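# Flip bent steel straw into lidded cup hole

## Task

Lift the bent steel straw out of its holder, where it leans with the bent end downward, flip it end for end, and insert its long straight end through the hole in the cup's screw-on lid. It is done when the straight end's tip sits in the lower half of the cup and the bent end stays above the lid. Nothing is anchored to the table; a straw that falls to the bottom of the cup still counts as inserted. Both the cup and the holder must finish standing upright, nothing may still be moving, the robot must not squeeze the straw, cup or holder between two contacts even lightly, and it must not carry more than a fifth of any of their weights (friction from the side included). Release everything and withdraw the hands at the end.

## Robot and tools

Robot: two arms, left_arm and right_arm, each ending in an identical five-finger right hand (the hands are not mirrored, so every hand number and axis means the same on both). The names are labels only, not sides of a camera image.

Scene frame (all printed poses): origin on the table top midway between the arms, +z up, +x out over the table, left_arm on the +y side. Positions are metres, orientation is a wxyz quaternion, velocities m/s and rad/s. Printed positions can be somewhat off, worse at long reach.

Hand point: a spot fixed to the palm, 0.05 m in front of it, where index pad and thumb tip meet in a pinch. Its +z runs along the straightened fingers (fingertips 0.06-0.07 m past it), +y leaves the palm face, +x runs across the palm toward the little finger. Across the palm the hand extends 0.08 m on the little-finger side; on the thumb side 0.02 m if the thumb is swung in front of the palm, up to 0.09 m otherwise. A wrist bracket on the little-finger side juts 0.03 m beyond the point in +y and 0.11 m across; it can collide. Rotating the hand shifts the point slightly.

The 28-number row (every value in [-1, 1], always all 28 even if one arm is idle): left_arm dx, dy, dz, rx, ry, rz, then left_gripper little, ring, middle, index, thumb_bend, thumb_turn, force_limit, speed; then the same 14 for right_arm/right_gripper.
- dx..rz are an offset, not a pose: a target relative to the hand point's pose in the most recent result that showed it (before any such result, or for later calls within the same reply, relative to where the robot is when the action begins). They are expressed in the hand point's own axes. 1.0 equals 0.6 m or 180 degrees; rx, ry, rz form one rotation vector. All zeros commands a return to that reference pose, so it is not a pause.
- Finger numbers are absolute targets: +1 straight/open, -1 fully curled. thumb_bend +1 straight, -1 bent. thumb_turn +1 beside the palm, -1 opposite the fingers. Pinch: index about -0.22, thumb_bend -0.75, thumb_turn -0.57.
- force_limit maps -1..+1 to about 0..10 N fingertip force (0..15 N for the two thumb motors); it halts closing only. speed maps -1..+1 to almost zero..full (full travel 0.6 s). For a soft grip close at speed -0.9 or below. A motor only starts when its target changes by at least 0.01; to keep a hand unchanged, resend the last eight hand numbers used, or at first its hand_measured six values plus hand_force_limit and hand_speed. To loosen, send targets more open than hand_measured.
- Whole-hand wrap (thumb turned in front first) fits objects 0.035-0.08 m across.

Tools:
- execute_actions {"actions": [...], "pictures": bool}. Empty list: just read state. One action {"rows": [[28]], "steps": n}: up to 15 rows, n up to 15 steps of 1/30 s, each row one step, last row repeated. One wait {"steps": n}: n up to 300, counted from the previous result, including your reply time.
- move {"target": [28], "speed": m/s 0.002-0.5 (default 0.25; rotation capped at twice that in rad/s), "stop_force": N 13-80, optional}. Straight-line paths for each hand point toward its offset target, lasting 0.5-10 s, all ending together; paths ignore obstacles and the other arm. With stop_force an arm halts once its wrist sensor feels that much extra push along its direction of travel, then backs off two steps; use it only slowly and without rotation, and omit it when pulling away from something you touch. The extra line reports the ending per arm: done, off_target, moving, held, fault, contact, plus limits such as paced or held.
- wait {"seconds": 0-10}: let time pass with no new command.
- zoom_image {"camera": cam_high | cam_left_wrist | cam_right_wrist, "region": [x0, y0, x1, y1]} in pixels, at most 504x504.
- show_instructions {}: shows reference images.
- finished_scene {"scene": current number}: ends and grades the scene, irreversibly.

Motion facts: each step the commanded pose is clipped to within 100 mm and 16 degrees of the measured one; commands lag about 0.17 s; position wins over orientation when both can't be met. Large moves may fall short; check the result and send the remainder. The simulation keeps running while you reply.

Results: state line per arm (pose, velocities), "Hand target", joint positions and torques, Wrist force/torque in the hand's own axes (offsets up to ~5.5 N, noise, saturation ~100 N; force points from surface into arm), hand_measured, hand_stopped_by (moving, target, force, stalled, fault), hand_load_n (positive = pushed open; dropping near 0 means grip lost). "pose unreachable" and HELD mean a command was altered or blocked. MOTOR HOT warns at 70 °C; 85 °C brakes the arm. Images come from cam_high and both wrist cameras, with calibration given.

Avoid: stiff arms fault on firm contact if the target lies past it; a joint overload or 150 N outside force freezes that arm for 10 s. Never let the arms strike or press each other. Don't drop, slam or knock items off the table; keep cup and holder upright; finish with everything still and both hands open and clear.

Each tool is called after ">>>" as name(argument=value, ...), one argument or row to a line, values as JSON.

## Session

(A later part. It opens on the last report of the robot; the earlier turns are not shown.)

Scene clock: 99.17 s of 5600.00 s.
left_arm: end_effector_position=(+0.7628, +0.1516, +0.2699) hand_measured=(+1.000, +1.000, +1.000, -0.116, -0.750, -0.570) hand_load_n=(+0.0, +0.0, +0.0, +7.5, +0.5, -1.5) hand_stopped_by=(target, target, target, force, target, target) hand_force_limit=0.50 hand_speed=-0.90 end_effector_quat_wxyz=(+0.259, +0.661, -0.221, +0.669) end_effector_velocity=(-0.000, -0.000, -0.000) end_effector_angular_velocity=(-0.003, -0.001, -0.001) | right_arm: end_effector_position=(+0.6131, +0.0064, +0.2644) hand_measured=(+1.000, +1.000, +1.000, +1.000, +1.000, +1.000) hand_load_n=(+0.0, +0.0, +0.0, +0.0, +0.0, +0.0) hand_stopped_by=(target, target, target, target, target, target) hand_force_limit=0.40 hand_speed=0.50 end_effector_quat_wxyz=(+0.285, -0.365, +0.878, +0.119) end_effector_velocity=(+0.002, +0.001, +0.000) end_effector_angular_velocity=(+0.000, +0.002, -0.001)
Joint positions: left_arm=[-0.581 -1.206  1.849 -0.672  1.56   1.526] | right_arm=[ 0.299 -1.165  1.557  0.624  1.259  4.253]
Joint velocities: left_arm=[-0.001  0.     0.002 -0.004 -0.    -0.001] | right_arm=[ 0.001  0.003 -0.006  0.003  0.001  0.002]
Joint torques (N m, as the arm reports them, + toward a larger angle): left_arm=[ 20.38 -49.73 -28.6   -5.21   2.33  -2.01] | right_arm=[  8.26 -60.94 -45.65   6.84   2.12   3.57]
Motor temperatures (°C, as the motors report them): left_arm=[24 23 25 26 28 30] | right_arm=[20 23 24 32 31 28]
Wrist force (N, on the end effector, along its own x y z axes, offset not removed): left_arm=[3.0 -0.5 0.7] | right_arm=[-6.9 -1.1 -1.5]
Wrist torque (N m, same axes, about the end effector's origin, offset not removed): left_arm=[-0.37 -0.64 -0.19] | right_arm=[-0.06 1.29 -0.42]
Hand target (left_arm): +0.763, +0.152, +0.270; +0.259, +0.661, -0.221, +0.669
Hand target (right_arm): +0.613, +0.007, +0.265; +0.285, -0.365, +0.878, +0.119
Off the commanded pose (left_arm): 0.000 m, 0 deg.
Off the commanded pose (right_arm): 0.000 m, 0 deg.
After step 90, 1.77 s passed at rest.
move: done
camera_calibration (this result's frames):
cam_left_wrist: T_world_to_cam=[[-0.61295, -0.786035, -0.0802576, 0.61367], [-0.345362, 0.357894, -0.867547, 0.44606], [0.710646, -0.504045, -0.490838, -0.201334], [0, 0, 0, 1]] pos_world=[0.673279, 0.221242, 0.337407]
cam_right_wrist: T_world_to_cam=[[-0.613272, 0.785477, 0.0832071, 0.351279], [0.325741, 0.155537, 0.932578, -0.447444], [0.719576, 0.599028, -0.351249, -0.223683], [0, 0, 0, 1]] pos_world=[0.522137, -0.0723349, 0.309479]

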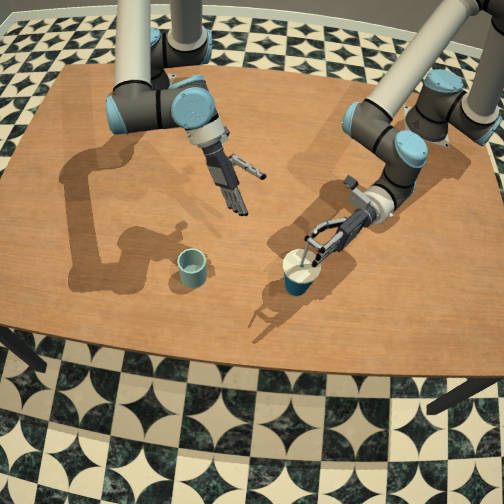

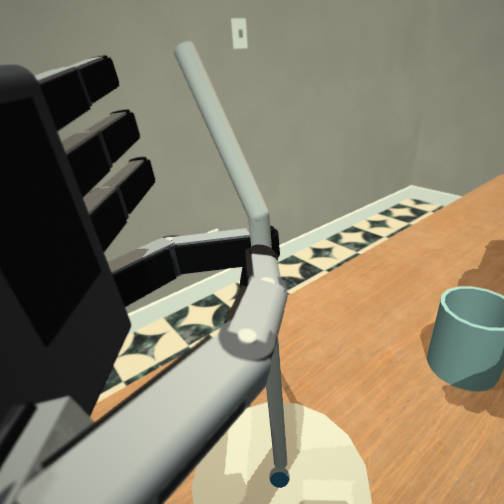

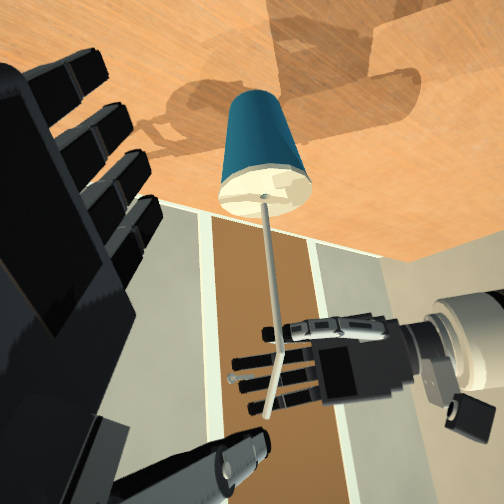

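>>> move(
  target=[-0.007,-0.0024,-0.0036,0,0,0,1,1,1,-0.45,-0.75,-0.57,0.5,-0.9,0,0,0,0,0,0,1,1,1,1,1,1,0.4,0.5],
  speed=0.02,
)

>>> move(
  target=[-0.075,-0.0035,-0.0021,0,0,0,1,1,1,-0.45,-0.75,-0.57,0.5,-0.9,0,0,0,0,0,0,1,1,1,1,1,1,0.4,0.5],
  speed=0.025,
)

>>> zoom_image(
  camera="cam_left_wrist",
  region=[220, 350, 340, 470],
)

>>> zoom_image(
  camera="cam_right_wrist",
  region=[190, 150, 350, 310],
)

Scene clock: 102.90 s of 5600.00 s.
left_arm: end_effector_position=(+0.7620, +0.1537, +0.2658) hand_measured=(+1.000, +1.000, +1.000, -0.116, -0.750, -0.570) hand_load_n=(+0.0, +0.0, +0.0, +7.5, +0.5, -1.5) hand_stopped_by=(target, target, target, force, target, target) hand_force_limit=0.50 hand_speed=-0.90 end_effector_quat_wxyz=(+0.259, +0.661, -0.221, +0.669) end_effector_velocity=(-0.000, +0.001, -0.002) end_effector_angular_velocity=(-0.001, -0.001, -0.001) | right_arm: end_effector_position=(+0.6132, +0.0064, +0.2644) hand_measured=(+1.000, +1.000, +1.000, +1.000, +1.000, +1.000) hand_load_n=(+0.0, +0.0, +0.0, +0.0, +0.0, +0.0) hand_stopped_by=(target, target, target, target, target, target) hand_force_limit=0.40 hand_speed=0.50 end_effector_quat_wxyz=(+0.285, -0.365, +0.878, +0.119) end_effector_velocity=(+0.000, -0.001, -0.000) end_effector_angular_velocity=(-0.000, -0.001, +0.000)
Joint positions: left_arm=[-0.58  -1.204  1.855 -0.68   1.562  1.525] | right_arm=[ 0.299 -1.165  1.556  0.624  1.259  4.253]
Joint velocities: left_arm=[ 0.001  0.002  0.004 -0.007  0.001  0.   ] | right_arm=[-0.001  0.     0.    -0.    -0.    -0.001]
Joint torques (N m, as the arm reports them, + toward a larger angle): left_arm=[ 20.33 -49.38 -28.37  -5.06   2.67   0.99] | right_arm=[-12.75 -79.71 -31.63  -1.3   -1.44  -3.27]
Motor temperatures (°C, as the motors report them): left_arm=[24 23 25 26 28 30] | right_arm=[20 23 24 32 31 28]
Wrist force (N, on the end effector, along its own x y z axes, offset not removed): left_arm=[7.7 0.7 -5.7] | right_arm=[-2.7 -1.9 0.1]
Wrist torque (N m, same axes, about the end effector's origin, offset not removed): left_arm=[0.29 -1.28 0.23] | right_arm=[-0.29 0.47 -0.15]
Hand target (left_arm): +0.762, +0.154, +0.266; +0.259, +0.661, -0.221, +0.669
Hand target (right_arm): +0.613, +0.006, +0.264; +0.285, -0.365, +0.878, +0.119
Off the commanded pose (left_arm): 0.000 m, 0 deg.
Off the commanded pose (right_arm): 0.000 m, 0 deg.
After step 90, 0.03 s passed at rest.
move: done
camera_calibration (this result's frames):
cam_left_wrist: T_world_to_cam=[[-0.612957, -0.78604, -0.0801502, 0.614543], [-0.345426, 0.357826, -0.867549, 0.441548], [0.710609, -0.504085, -0.49085, -0.201715], [0, 0, 0, 1]] pos_world=[0.672551, 0.223377, 0.333308]
cam_right_wrist: T_world_to_cam=[[-0.613194, 0.785539, 0.0831962, 0.351243], [0.32584, 0.155588, 0.932534, -0.447467], [0.719598, 0.598933, -0.351366, -0.22368], [0, 0, 0, 1]] pos_world=[0.522142, -0.0723252, 0.309463]

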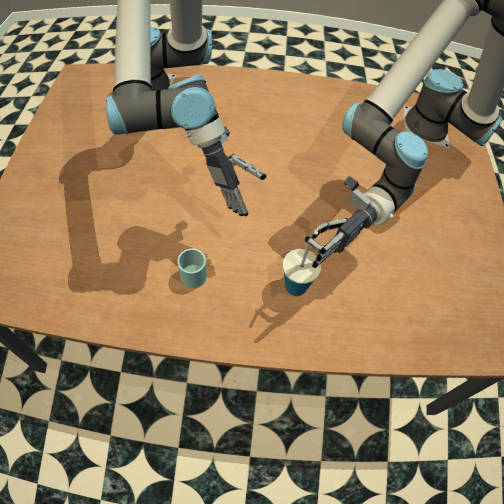

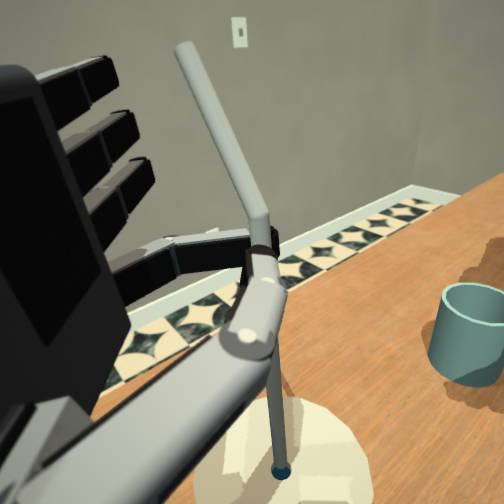

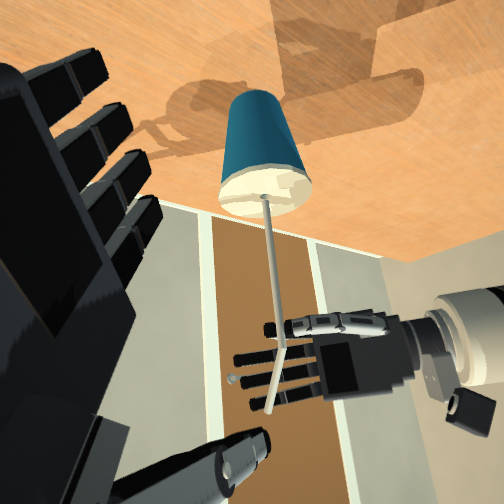

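Scene clock: 105.03 s of 5600.00 s.
left_arm: end_effector_position=(+0.7621, +0.1536, +0.2210) hand_measured=(+1.000, +1.000, +1.000, -0.116, -0.750, -0.570) hand_load_n=(+0.0, +0.0, +0.0, +7.5, +0.5, -1.5) hand_stopped_by=(target, target, target, force, target, target) hand_force_limit=0.50 hand_speed=-0.90 end_effector_quat_wxyz=(+0.259, +0.661, -0.221, +0.669) end_effector_velocity=(-0.000, -0.000, -0.003) end_effector_angular_velocity=(-0.000, -0.000, -0.000) | right_arm: end_effector_position=(+0.6132, +0.0064, +0.2644) hand_measured=(+1.000, +1.000, +1.000, +1.000, +1.000, +1.000) hand_load_n=(+0.0, +0.0, +0.0, +0.0, +0.0, +0.0) hand_stopped_by=(target, target, target, target, target, target) hand_force_limit=0.40 hand_speed=0.50 end_effector_quat_wxyz=(+0.285, -0.365, +0.878, +0.119) end_effector_velocity=(+0.000, -0.000, +0.001) end_effector_angular_velocity=(+0.000, -0.000, -0.001)
Joint positions: left_arm=[-0.58  -1.155  1.882 -0.756  1.562  1.525] | right_arm=[ 0.299 -1.165  1.556  0.624  1.259  4.253]
Joint velocities: left_arm=[-0.     0.003  0.002 -0.005 -0.    -0.   ] | right_arm=[-0.    -0.001  0.     0.    -0.     0.001]
Joint torques (N m, as the arm reports them, + toward a larger angle): left_arm=[-15.13 -50.82 -25.52  -4.93  -3.29   1.45] | right_arm=[ -2.17 -70.23 -41.25   3.11  -0.89   2.94]
Motor temperatures (°C, as the motors report them): left_arm=[24 23 25 26 28 30] | right_arm=[20 23 24 32 31 28]
Wrist force (N, on the end effector, along its own x y z axes, offset not removed): left_arm=[0.2 -0.2 -3.3] | right_arm=[-1.6 4.9 3.9]
Wrist torque (N m, same axes, about the end effector's origin, offset not removed): left_arm=[-0.35 -0.18 -0.09] | right_arm=[0.44 0.22 0.02]
Hand target (left_arm): +0.762, +0.154, +0.221; +0.259, +0.661, -0.221, +0.669
Hand target (right_arm): +0.613, +0.006, +0.264; +0.285, -0.365, +0.878, +0.119
Off the commanded pose (left_arm): 0.000 m, 0 deg.
Off the commanded pose (right_arm): 0.000 m, 0 deg.
move: done
camera_calibration (this result's frames):
cam_left_wrist: T_world_to_cam=[[-0.612958, -0.78604, -0.0801499, 0.610922], [-0.345437, 0.357834, -0.867541, 0.40276], [0.710603, -0.50408, -0.490864, -0.223767], [0, 0, 0, 1]] pos_world=[0.672607, 0.223292, 0.288537]
cam_right_wrist: T_world_to_cam=[[-0.613192, 0.785542, 0.0831849, 0.35125], [0.325819, 0.155582, 0.932543, -0.447459], [0.719609, 0.598931, -0.351346, -0.223691], [0, 0, 0, 1]] pos_world=[0.522144, -0.07233, 0.309463]

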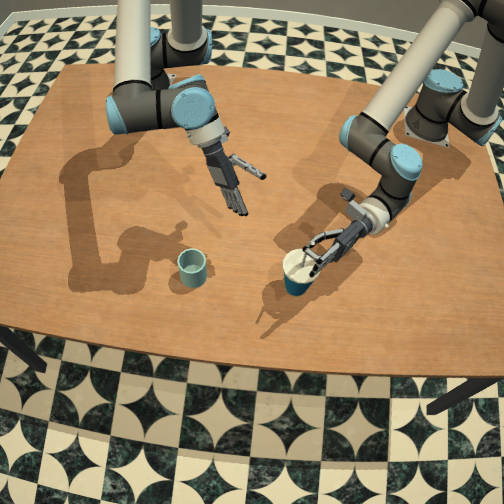

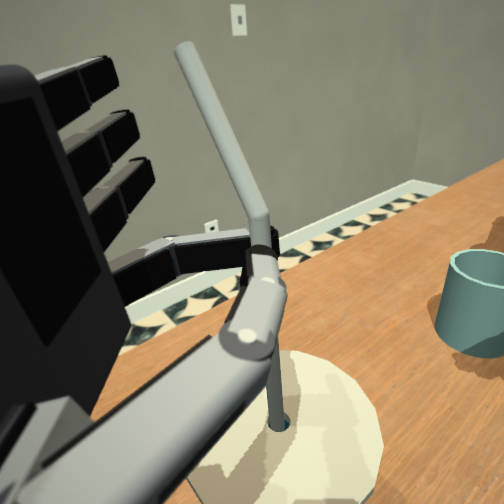

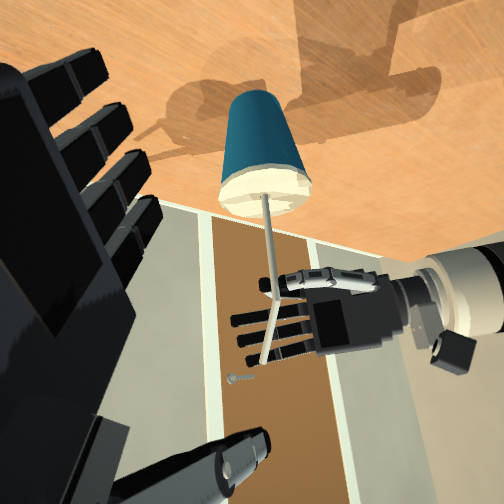

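Region (220, 350, 340, 470) of cam_left_wrist's 504x504 image, scaled by 4.200, with more detail than that image has.

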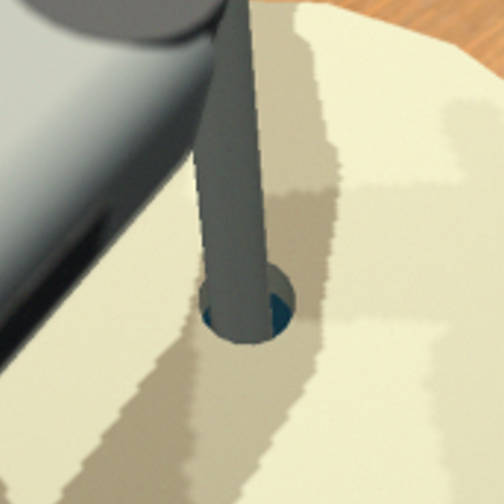

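Region (190, 150, 350, 310) of cam_right_wrist's 504x504 image, scaled by 3.150, with more detail than that image has.

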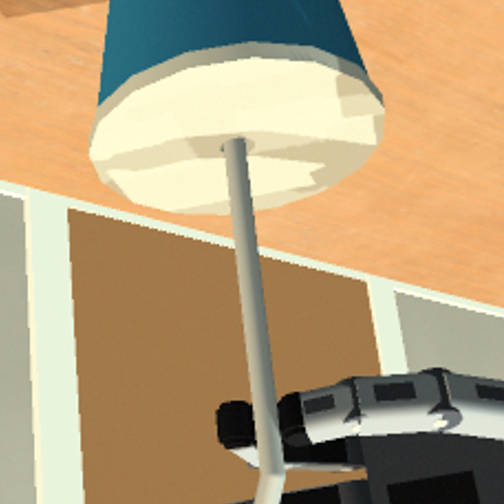

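>>> move(
  target=[-0.118,-0.001,-0.003,0,0,0,1,1,1,-0.45,-0.75,-0.57,0.5,-0.9,0,0,0,0,0,0,1,1,1,1,1,1,0.4,0.5],
  speed=0.03,
)

>>> move(
  target=[-0.012,-0.0003,-0.0003,0,0,0,1,1,1,-0.45,-0.75,-0.57,0.5,-0.9,0,0,0,0,0,0,1,1,1,1,1,1,0.4,0.5],
  speed=0.008,
)

Scene clock: 109.77 s of 5600.00 s.
left_arm: end_effector_position=(+0.7606, +0.1513, +0.1505) hand_measured=(+1.000, +1.000, +1.000, -0.116, -0.750, -0.570) hand_load_n=(+0.0, +0.0, +0.0, +7.5, +1.0, -2.0) hand_stopped_by=(target, target, target, force, target, target) hand_force_limit=0.50 hand_speed=-0.90 end_effector_quat_wxyz=(+0.259, +0.661, -0.221, +0.669) end_effector_velocity=(-0.001, +0.000, -0.004) end_effector_angular_velocity=(+0.002, +0.002, -0.000) | right_arm: end_effector_position=(+0.6132, +0.0064, +0.2644) hand_measured=(+1.000, +1.000, +1.000, +1.000, +1.000, +1.000) hand_load_n=(+0.0, +0.0, +0.0, +0.0, +0.0, +0.0) hand_stopped_by=(target, target, target, target, target, target) hand_force_limit=0.40 hand_speed=0.50 end_effector_quat_wxyz=(+0.285, -0.365, +0.878, +0.119) end_effector_velocity=(-0.000, -0.000, +0.000) end_effector_angular_velocity=(+0.000, -0.000, -0.001)
Joint positions: left_arm=[-0.584 -1.069  1.914 -0.873  1.558  1.526] | right_arm=[ 0.299 -1.165  1.556  0.624  1.259  4.253]
Joint velocities: left_arm=[-0.     0.004  0.002 -0.003 -0.     0.   ] | right_arm=[-0.    -0.001  0.     0.    -0.     0.   ]
Joint torques (N m, as the arm reports them, + toward a larger angle): left_arm=[-15.25 -55.98 -22.53  -5.46  -3.47   1.7 ] | right_arm=[  4.61 -62.28 -38.14   3.59  -1.18   2.43]
Motor temperatures (°C, as the motors report them): left_arm=[24 23 25 26 28 30] | right_arm=[20 23 24 32 31 28]
Wrist force (N, on the end effector, along its own x y z axes, offset not removed): left_arm=[2.6 -2.7 -2.6] | right_arm=[-4.8 1.9 1.3]
Wrist torque (N m, same axes, about the end effector's origin, offset not removed): left_arm=[-0.51 -0.49 -0.30] | right_arm=[0.17 0.91 -0.11]
Hand target (left_arm): +0.761, +0.151, +0.150; +0.259, +0.661, -0.221, +0.669
Hand target (right_arm): +0.613, +0.006, +0.264; +0.285, -0.365, +0.878, +0.119
Off the commanded pose (left_arm): 0.000 m, 0 deg.
Off the commanded pose (right_arm): 0.000 m, 0 deg.
move: done
camera_calibration (this result's frames):
cam_left_wrist: T_world_to_cam=[[-0.612959, -0.786038, -0.0801612, 0.602537], [-0.345441, 0.35785, -0.867533, 0.341917], [0.7106, -0.504071, -0.490877, -0.258477], [0, 0, 0, 1]] pos_world=[0.671116, 0.220971, 0.218044]
cam_right_wrist: T_world_to_cam=[[-0.613189, 0.785543, 0.0831918, 0.351246], [0.325832, 0.155583, 0.932538, -0.447471], [0.719606, 0.598929, -0.351356, -0.223683], [0, 0, 0, 1]] pos_world=[0.522144, -0.0723298, 0.30947]

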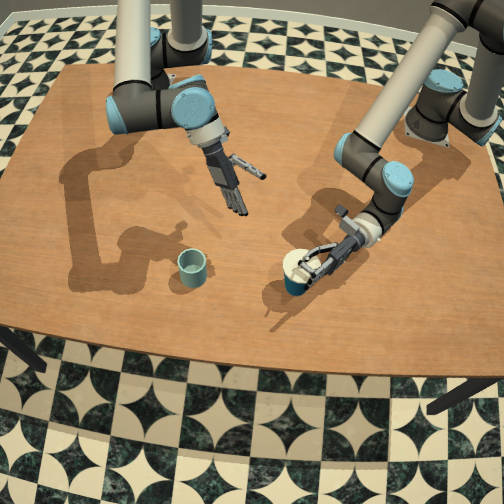

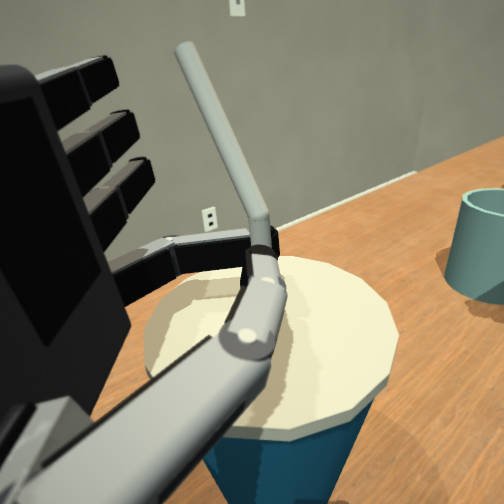

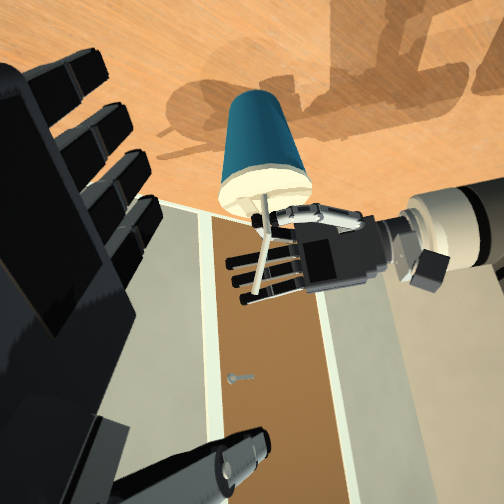

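Scene clock: 110.90 s of 5600.00 s.
left_arm: end_effector_position=(+0.7605, +0.1512, +0.1435) hand_measured=(+1.000, +1.000, +1.000, -0.116, -0.750, -0.570) hand_load_n=(+0.0, +0.0, +0.0, +7.5, +1.0, -2.0) hand_stopped_by=(target, target, target, force, target, target) hand_force_limit=0.50 hand_speed=-0.90 end_effector_quat_wxyz=(+0.259, +0.661, -0.221, +0.669) end_effector_velocity=(+0.000, -0.000, -0.003) end_effector_angular_velocity=(+0.001, +0.001, -0.000) | right_arm: end_effector_position=(+0.6132, +0.0064, +0.2644) hand_measured=(+1.000, +1.000, +1.000, +1.000, +1.000, +1.000) hand_load_n=(+0.0, +0.0, +0.0, +0.0, +0.0, +0.0) hand_stopped_by=(target, target, target, target, target, target) hand_force_limit=0.40 hand_speed=0.50 end_effector_quat_wxyz=(+0.285, -0.365, +0.878, +0.119) end_effector_velocity=(+0.001, -0.000, +0.001) end_effector_angular_velocity=(-0.000, -0.002, -0.000)
Joint positions: left_arm=[-0.584 -1.06   1.916 -0.884  1.558  1.526] | right_arm=[ 0.299 -1.165  1.556  0.624  1.259  4.253]
Joint velocities: left_arm=[-0.     0.004  0.    -0.003 -0.     0.   ] | right_arm=[-0.     0.    -0.002 -0.     0.001 -0.   ]
Joint torques (N m, as the arm reports them, + toward a larger angle): left_arm=[-13.4  -53.9  -22.52  -5.03  -3.52   1.76] | right_arm=[  4.71 -63.52 -37.68   3.21  -1.24   2.33]
Motor temperatures (°C, as the motors report them): left_arm=[24 23 25 26 28 30] | right_arm=[20 23 24 32 31 28]
Wrist force (N, on the end effector, along its own x y z axes, offset not removed): left_arm=[-0.3 -0.2 -3.6] | right_arm=[-2.5 0.1 3.2]
Wrist torque (N m, same axes, about the end effector's origin, offset not removed): left_arm=[-0.15 0.20 -0.12] | right_arm=[-0.32 0.45 -0.17]
Hand target (left_arm): +0.761, +0.151, +0.143; +0.259, +0.661, -0.221, +0.669
Hand target (right_arm): +0.613, +0.006, +0.264; +0.285, -0.365, +0.878, +0.119
Off the commanded pose (left_arm): 0.000 m, 0 deg.
Off the commanded pose (right_arm): 0.000 m, 0 deg.
move: done
camera_calibration (this result's frames):
cam_left_wrist: T_world_to_cam=[[-0.61296, -0.786037, -0.0801626, 0.601821], [-0.345447, 0.357857, -0.867528, 0.335881], [0.710596, -0.504068, -0.490886, -0.261926], [0, 0, 0, 1]] pos_world=[0.671044, 0.220828, 0.211054]
cam_right_wrist: T_world_to_cam=[[-0.613189, 0.785543, 0.0831921, 0.351246], [0.325832, 0.155582, 0.932538, -0.447471], [0.719606, 0.598929, -0.351356, -0.223683], [0, 0, 0, 1]] pos_world=[0.522144, -0.0723297, 0.30947]

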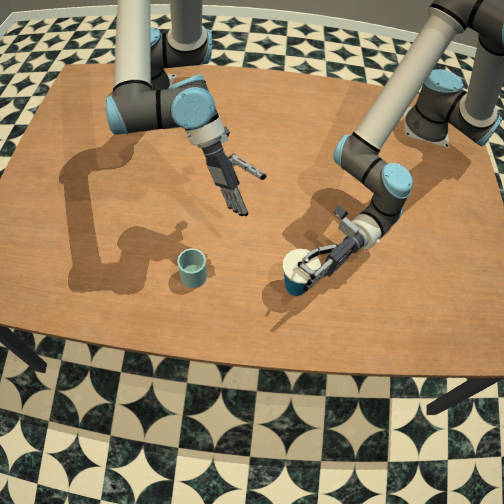

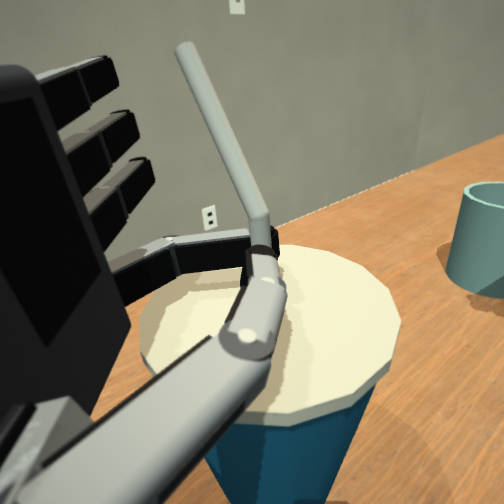

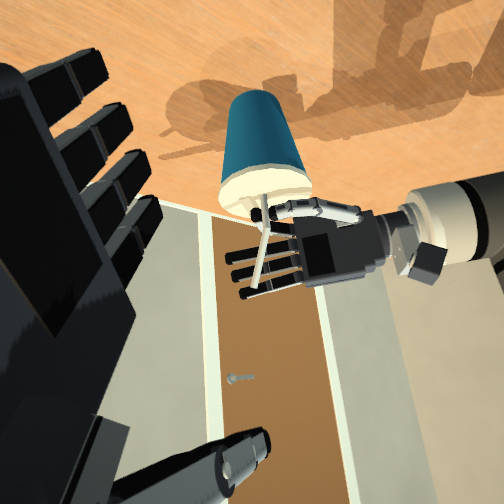

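3 mm more, release, withdraw.

>>> move(
  target=[-0.005,0,0,0,0,0,1,1,1,-0.45,-0.75,-0.57,0.5,-0.9,0,0,0,0,0,0,1,1,1,1,1,1,0.4,0.5],
  speed=0.005,
)

>>> move(
  target=[0,0,0,0,0,0,1,1,1,1,-0.75,-0.57,0.5,-0.5,0,0,0,0,0,0,1,1,1,1,1,1,0.4,0.5],
)

>>> move(
  target=[0.03,-0.1,-0.2,0,0,0,1,1,1,1,-0.75,-0.57,0.5,-0.5,0.05,0,-0.1,0,0,0,1,1,1,1,1,1,0.4,0.5],
  speed=0.12,
)

Scene clock: 114.57 s of 5600.00 s.
left_arm: end_effector_position=(+0.7606, +0.1510, +0.1408) hand_measured=(+1.000, +1.000, +1.000, -0.116, -0.750, -0.570) hand_load_n=(+0.0, +0.0, +0.0, +7.0, +0.5, -3.0) hand_stopped_by=(target, target, target, force, target, target) hand_force_limit=0.50 hand_speed=-0.90 end_effector_quat_wxyz=(+0.259, +0.661, -0.221, +0.669) end_effector_velocity=(+0.000, +0.000, -0.000) end_effector_angular_velocity=(-0.001, -0.001, +0.000) | right_arm: end_effector_position=(+0.6132, +0.0064, +0.2644) hand_measured=(+1.000, +1.000, +1.000, +1.000, +1.000, +1.000) hand_load_n=(+0.0, +0.0, +0.0, +0.0, +0.0, +0.0) hand_stopped_by=(target, target, target, target, target, target) hand_force_limit=0.40 hand_speed=0.50 end_effector_quat_wxyz=(+0.285, -0.365, +0.878, +0.119) end_effector_velocity=(-0.000, -0.000, -0.001) end_effector_angular_velocity=(-0.000, +0.002, -0.001)
Joint positions: left_arm=[-0.584 -1.056  1.917 -0.889  1.558  1.526] | right_arm=[ 0.299 -1.165  1.556  0.624  1.259  4.253]
Joint velocities: left_arm=[ 0.     0.001  0.    -0.002 -0.    -0.   ] | right_arm=[-0.     0.     0.002 -0.     0.     0.001]
Joint torques (N m, as the arm reports them, + toward a larger angle): left_arm=[-14.58 -46.87 -17.09  -3.06  -3.3    2.07] | right_arm=[  6.2  -63.09 -38.31   3.36  -1.11   2.1 ]
Motor temperatures (°C, as the motors report them): left_arm=[24 23 25 26 28 30] | right_arm=[20 23 24 32 31 28]
Wrist force (N, on the end effector, along its own x y z axes, offset not removed): left_arm=[4.3 4.4 -2.6] | right_arm=[-0.5 -0.6 4.1]
Wrist torque (N m, same axes, about the end effector's origin, offset not removed): left_arm=[0.35 0.39 -0.03] | right_arm=[-0.32 0.17 0.11]
Hand target (left_arm): +0.761, +0.151, +0.141; +0.259, +0.661, -0.221, +0.669
Hand target (right_arm): +0.613, +0.006, +0.264; +0.285, -0.365, +0.878, +0.119
Off the commanded pose (left_arm): 0.000 m, 0 deg.
Off the commanded pose (right_arm): 0.000 m, 0 deg.
move: done
camera_calibration (this result's frames):
cam_left_wrist: T_world_to_cam=[[-0.612948, -0.786047, -0.0801535, 0.601454], [-0.345337, 0.357759, -0.867612, 0.333507], [0.71066, -0.504121, -0.490739, -0.263443], [0, 0, 0, 1]] pos_world=[0.67105, 0.22065, 0.208282]
cam_right_wrist: T_world_to_cam=[[-0.613189, 0.785543, 0.0831919, 0.351246], [0.325832, 0.155583, 0.932538, -0.447471], [0.719606, 0.598929, -0.351356, -0.223683], [0, 0, 0, 1]] pos_world=[0.522144, -0.0723298, 0.30947]

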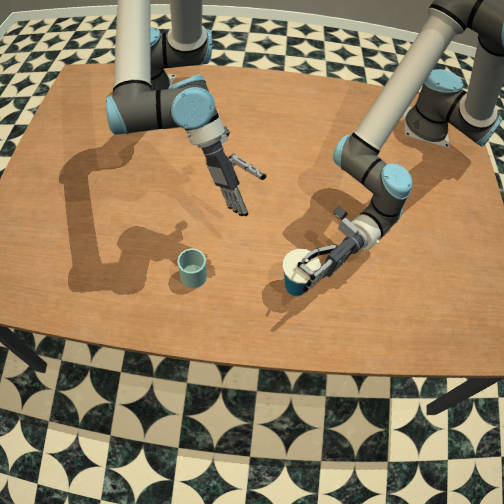

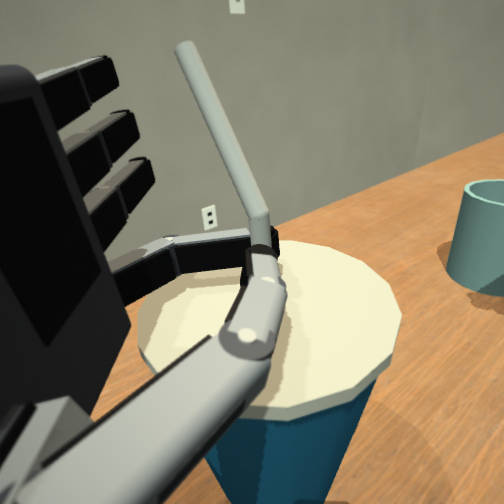

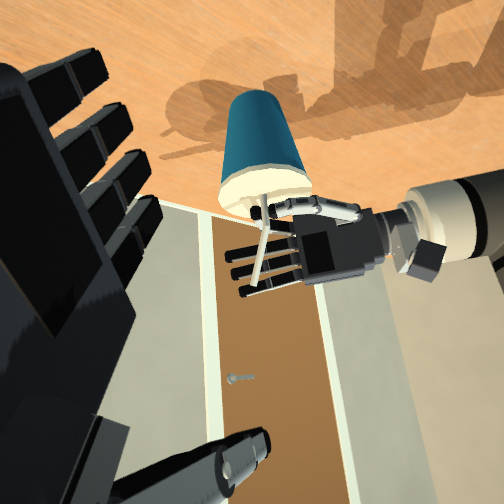

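Scene clock: 116.20 s of 5600.00 s.
left_arm: end_effector_position=(+0.7605, +0.1510, +0.1407) hand_measured=(+1.000, +1.000, +1.000, +1.000, -0.750, -0.570) hand_load_n=(+0.0, +0.0, +0.0, +0.0, +0.0, +0.0) hand_stopped_by=(target, target, target, target, target, target) hand_force_limit=0.50 hand_speed=-0.50 end_effector_quat_wxyz=(+0.259, +0.661, -0.221, +0.669) end_effector_velocity=(-0.000, +0.000, +0.000) end_effector_angular_velocity=(-0.001, -0.001, +0.000) | right_arm: end_effector_position=(+0.6132, +0.0064, +0.2644) hand_measured=(+1.000, +1.000, +1.000, +1.000, +1.000, +1.000) hand_load_n=(+0.0, +0.0, +0.0, +0.0, +0.0, +0.0) hand_stopped_by=(target, target, target, target, target, target) hand_force_limit=0.40 hand_speed=0.50 end_effector_quat_wxyz=(+0.285, -0.365, +0.878, +0.119) end_effector_velocity=(-0.000, -0.000, +0.000) end_effector_angular_velocity=(+0.000, -0.001, -0.000)
Joint positions: left_arm=[-0.584 -1.056  1.917 -0.889  1.558  1.526] | right_arm=[ 0.299 -1.165  1.556  0.624  1.259  4.253]
Joint velocities: left_arm=[-0.    -0.     0.001 -0.001 -0.    -0.   ] | right_arm=[-0.    -0.001  0.001 -0.001  0.     0.   ]
Joint torques (N m, as the arm reports them, + toward a larger angle): left_arm=[-11.1  -85.05 -40.84   0.59  -3.19   1.49] | right_arm=[  4.25 -63.93 -37.85   3.27  -1.22   2.19]
Motor temperatures (°C, as the motors report them): left_arm=[24 23 25 26 28 30] | right_arm=[20 23 24 32 31 28]
Wrist force (N, on the end effector, along its own x y z axes, offset not removed): left_arm=[0.8 -3.8 -3.0] | right_arm=[-2.9 1.8 2.6]
Wrist torque (N m, same axes, about the end effector's origin, offset not removed): left_arm=[-0.79 0.03 -0.38] | right_arm=[0.10 0.36 -0.11]
Hand target (left_arm): +0.761, +0.151, +0.141; +0.259, +0.661, -0.221, +0.669
Hand target (right_arm): +0.613, +0.006, +0.264; +0.285, -0.365, +0.878, +0.119
Off the commanded pose (left_arm): 0.000 m, 0 deg.
Off the commanded pose (right_arm): 0.000 m, 0 deg.
move: done
camera_calibration (this result's frames):
cam_left_wrist: T_world_to_cam=[[-0.612951, -0.786044, -0.0801577, 0.601451], [-0.345354, 0.357779, -0.867597, 0.33349], [0.710648, -0.504112, -0.490765, -0.263445], [0, 0, 0, 1]] pos_world=[0.671049, 0.220646, 0.208256]
cam_right_wrist: T_world_to_cam=[[-0.613189, 0.785543, 0.083192, 0.351246], [0.325832, 0.155583, 0.932538, -0.447471], [0.719606, 0.598929, -0.351357, -0.223683], [0, 0, 0, 1]] pos_world=[0.522144, -0.0723299, 0.30947]

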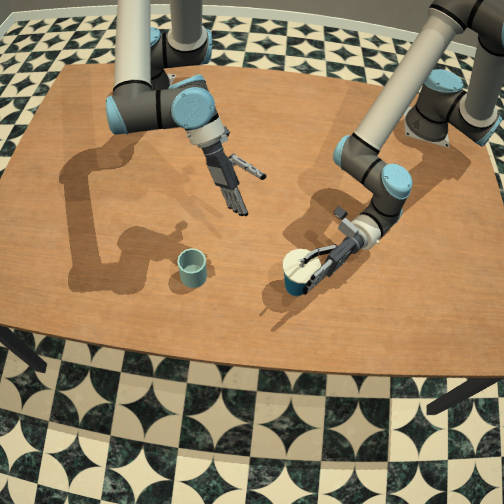

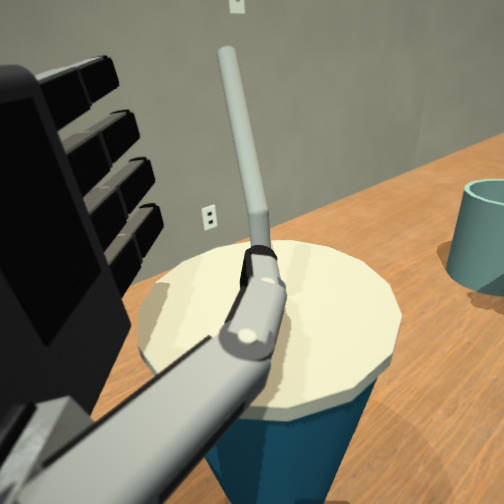

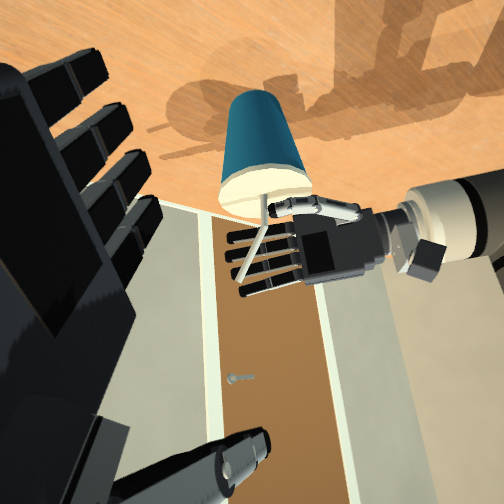

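Scene clock: 117.87 s of 5600.00 s.
left_arm: end_effector_position=(+0.7067, +0.2743, +0.1522) hand_measured=(+1.000, +1.000, +1.000, +1.000, -0.750, -0.570) hand_load_n=(+0.0, +0.0, +0.0, +0.0, +0.0, +0.0) hand_stopped_by=(target, target, target, target, target, target) hand_force_limit=0.50 hand_speed=-0.50 end_effector_quat_wxyz=(+0.259, +0.661, -0.221, +0.669) end_effector_velocity=(-0.001, +0.002, -0.002) end_effector_angular_velocity=(+0.001, +0.001, -0.000) | right_arm: end_effector_position=(+0.5712, -0.0357, +0.2951) hand_measured=(+1.000, +1.000, +1.000, +1.000, +1.000, +1.000) hand_load_n=(+0.0, +0.0, +0.0, +0.0, +0.0, +0.0) hand_stopped_by=(target, target, target, target, target, target) hand_force_limit=0.40 hand_speed=0.50 end_effector_quat_wxyz=(+0.285, -0.365, +0.878, +0.119) end_effector_velocity=(-0.001, -0.001, -0.000) end_effector_angular_velocity=(-0.000, +0.001, +0.000)
Joint positions: left_arm=[-0.48  -1.186  2.11  -0.953  1.661  1.522] | right_arm=[ 0.249 -1.271  1.649  0.652  1.233  4.207]
Joint velocities: left_arm=[ 0.002  0.001  0.003 -0.002  0.002 -0.   ] | right_arm=[-0.001 -0.001  0.003  0.    -0.001 -0.001]
Joint torques (N m, as the arm reports them, + toward a larger angle): left_arm=[ 18.62 -72.65 -19.9   -4.95   2.34  -2.37] | right_arm=[-13.15 -69.89 -31.98   6.59  -3.67  -3.52]
Motor temperatures (°C, as the motors report them): left_arm=[24 23 25 26 28 30] | right_arm=[20 23 24 32 31 28]
Wrist force (N, on the end effector, along its own x y z axes, offset not removed): left_arm=[0.1 -3.6 1.2] | right_arm=[-3.6 -0.9 1.6]
Wrist torque (N m, same axes, about the end effector's origin, offset not removed): left_arm=[-0.99 -0.11 -0.45] | right_arm=[-0.22 0.58 -0.16]
Hand target (left_arm): +0.707, +0.275, +0.152; +0.259, +0.661, -0.221, +0.669
Hand target (right_arm): +0.571, -0.036, +0.295; +0.285, -0.365, +0.878, +0.119
Off the commanded pose (left_arm): 0.000 m, 0 deg.
Off the commanded pose (right_arm): 0.000 m, 0 deg.
move: done
camera_calibration (this result's frames):
cam_left_wrist: T_world_to_cam=[[-0.612958, -0.786062, -0.0799376, 0.666256], [-0.345473, 0.357625, -0.867613, 0.280836], [0.710585, -0.504194, -0.490773, -0.157314], [0, 0, 0, 1]] pos_world=[0.617193, 0.343968, 0.21971]
cam_right_wrist: T_world_to_cam=[[-0.613185, 0.785542, 0.0832402, 0.356019], [0.32585, 0.155538, 0.93254, -0.455905], [0.719602, 0.598943, -0.351342, -0.157479], [0, 0, 0, 1]] pos_world=[0.480184, -0.114436, 0.340186]

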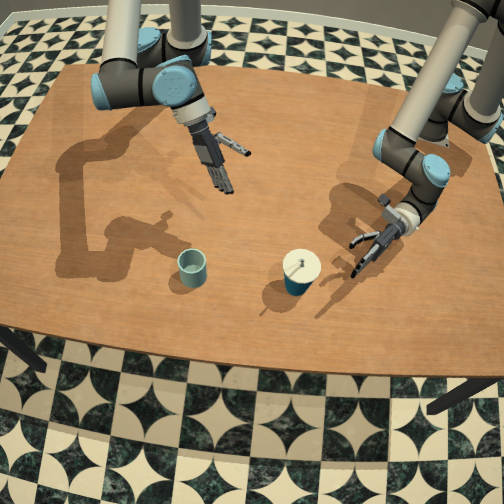

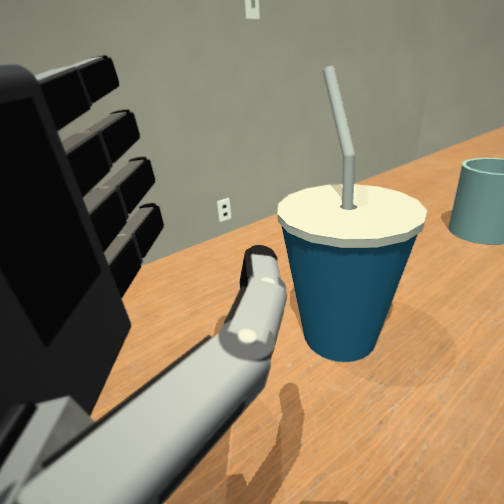

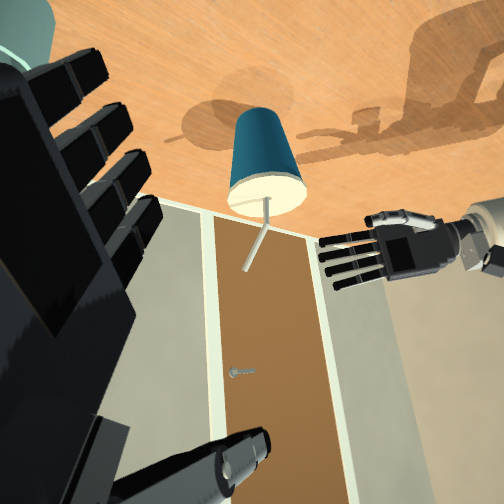

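The straw was swivelling; make sure it has settled.

>>> wait(
  seconds=2,
)

Scene clock: 120.87 s of 5600.00 s.
left_arm: end_effector_position=(+0.7066, +0.2746, +0.1522) hand_measured=(+1.000, +1.000, +1.000, +1.000, -0.750, -0.570) hand_load_n=(+0.0, +0.0, +0.0, +0.0, +0.0, +0.0) hand_stopped_by=(target, target, target, target, target, target) hand_force_limit=0.50 hand_speed=-0.50 end_effector_quat_wxyz=(+0.259, +0.661, -0.221, +0.669) end_effector_velocity=(+0.000, -0.001, -0.000) end_effector_angular_velocity=(+0.000, +0.000, -0.001) | right_arm: end_effector_position=(+0.5711, -0.0358, +0.2952) hand_measured=(+1.000, +1.000, +1.000, +1.000, +1.000, +1.000) hand_load_n=(+0.0, +0.0, +0.0, +0.0, +0.0, +0.0) hand_stopped_by=(target, target, target, target, target, target) hand_force_limit=0.40 hand_speed=0.50 end_effector_quat_wxyz=(+0.285, -0.365, +0.878, +0.119) end_effector_velocity=(+0.000, +0.000, +0.000) end_effector_angular_velocity=(+0.001, -0.001, +0.001)
Joint positions: left_arm=[-0.48  -1.186  2.11  -0.953  1.662  1.522] | right_arm=[ 0.248 -1.271  1.649  0.652  1.233  4.207]
Joint velocities: left_arm=[-0.001  0.001 -0.001  0.001 -0.     0.   ] | right_arm=[-0.     0.    -0.001 -0.    -0.001 -0.001]
Joint torques (N m, as the arm reports them, + toward a larger angle): left_arm=[ 19.25 -72.03 -19.32  -5.09   2.35  -2.49] | right_arm=[-12.22 -71.07 -32.26   6.51  -3.39  -3.65]
Motor temperatures (°C, as the motors report them): left_arm=[24 23 25 26 28 30] | right_arm=[20 23 24 32 31 28]
Wrist force (N, on the end effector, along its own x y z axes, offset not removed): left_arm=[1.1 -2.2 -0.6] | right_arm=[0.6 1.1 0.2]
Wrist torque (N m, same axes, about the end effector's origin, offset not removed): left_arm=[-0.56 -0.07 -0.13] | right_arm=[0.21 0.24 0.08]
Hand target (left_arm): +0.707, +0.275, +0.152; +0.259, +0.661, -0.221, +0.669
Hand target (right_arm): +0.571, -0.036, +0.295; +0.285, -0.365, +0.878, +0.119
Off the commanded pose (left_arm): 0.000 m, 0 deg.
Off the commanded pose (right_arm): 0.000 m, 0 deg.
Steps of this call (steps 1 to 90: nothing new was sent). Readings (end_effector_position | what the end effector reports):
1: left_arm (+0.7067, +0.2744, +0.1522) | right_arm (+0.5712, -0.0358, +0.2951) | left_arm hand_measured=(+1.000, +1.000, +1.000, +1.000, -0.750, -0.570) hand_load_n=(+0.0, +0.0, +0.0, +0.0, +0.0, +0.0) hand_stopped_by=(target, target, target, target, target, target) hand_force_limit=0.50 hand_speed=-0.50 | right_arm hand_measured=(+1.000, +1.000, +1.000, +1.000, +1.000, +1.000) hand_load_n=(+0.0, +0.0, +0.0, +0.0, +0.0, +0.0) hand_stopped_by=(target, target, target, target, target, target) hand_force_limit=0.40 hand_speed=0.50
2: left_arm (+0.7066, +0.2744, +0.1522) | right_arm (+0.5712, -0.0358, +0.2951) | left_arm hand_measured=(+1.000, +1.000, +1.000, +1.000, -0.750, -0.570) hand_load_n=(+0.0, +0.0, +0.0, +0.0, +0.0, +0.0) hand_stopped_by=(target, target, target, target, target, target) hand_force_limit=0.50 hand_speed=-0.50 | right_arm hand_measured=(+1.000, +1.000, +1.000, +1.000, +1.000, +1.000) hand_load_n=(+0.0, +0.0, +0.0, +0.0, +0.0, +0.0) hand_stopped_by=(target, target, target, target, target, target) hand_force_limit=0.40 hand_speed=0.50
4: left_arm (+0.7066, +0.2745, +0.1522) | right_arm (+0.5711, -0.0358, +0.2952) | left_arm hand_measured=(+1.000, +1.000, +1.000, +1.000, -0.750, -0.570) hand_load_n=(+0.0, +0.0, +0.0, +0.0, +0.0, +0.0) hand_stopped_by=(target, target, target, target, target, target) hand_force_limit=0.50 hand_speed=-0.50 | right_arm hand_measured=(+1.000, +1.000, +1.000, +1.000, +1.000, +1.000) hand_load_n=(+0.0, +0.0, +0.0, +0.0, +0.0, +0.0) hand_stopped_by=(target, target, target, target, target, target) hand_force_limit=0.40 hand_speed=0.50
8: left_arm (+0.7066, +0.2746, +0.1522) | right_arm (+0.5711, -0.0358, +0.2952) | left_arm hand_measured=(+1.000, +1.000, +1.000, +1.000, -0.750, -0.570) hand_load_n=(+0.0, +0.0, +0.0, +0.0, +0.0, +0.0) hand_stopped_by=(target, target, target, target, target, target) hand_force_limit=0.50 hand_speed=-0.50 | right_arm hand_measured=(+1.000, +1.000, +1.000, +1.000, +1.000, +1.000) hand_load_n=(+0.0, +0.0, +0.0, +0.0, +0.0, +0.0) hand_stopped_by=(target, target, target, target, target, target) hand_force_limit=0.40 hand_speed=0.50
90: the state above
camera_calibration (this result's frames):
cam_left_wrist: T_world_to_cam=[[-0.612961, -0.786059, -0.0799358, 0.666401], [-0.345474, 0.357626, -0.867613, 0.280722], [0.710582, -0.504197, -0.490773, -0.157068], [0, 0, 0, 1]] pos_world=[0.61707, 0.344244, 0.219743]
cam_right_wrist: T_world_to_cam=[[-0.613187, 0.78554, 0.0832385, 0.356033], [0.325842, 0.155534, 0.932543, -0.455925], [0.719603, 0.598946, -0.351333, -0.157337], [0, 0, 0, 1]] pos_world=[0.480095, -0.114529, 0.340256]

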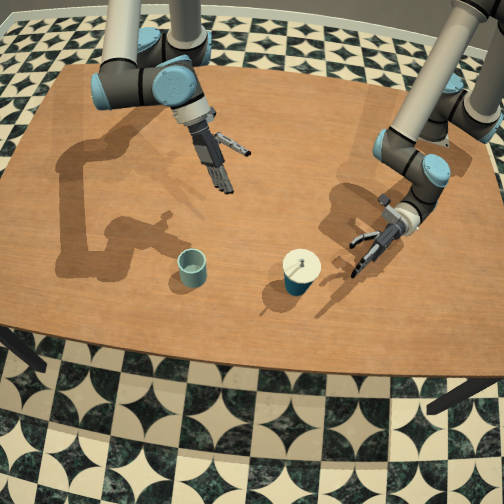

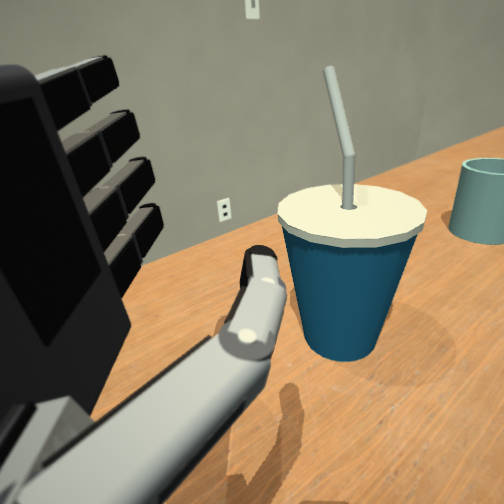

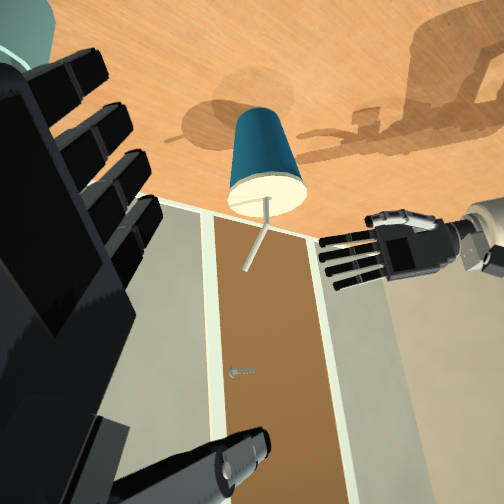

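>>> finished_scene(
  scene=2,
)

The scene is finished: the task was done.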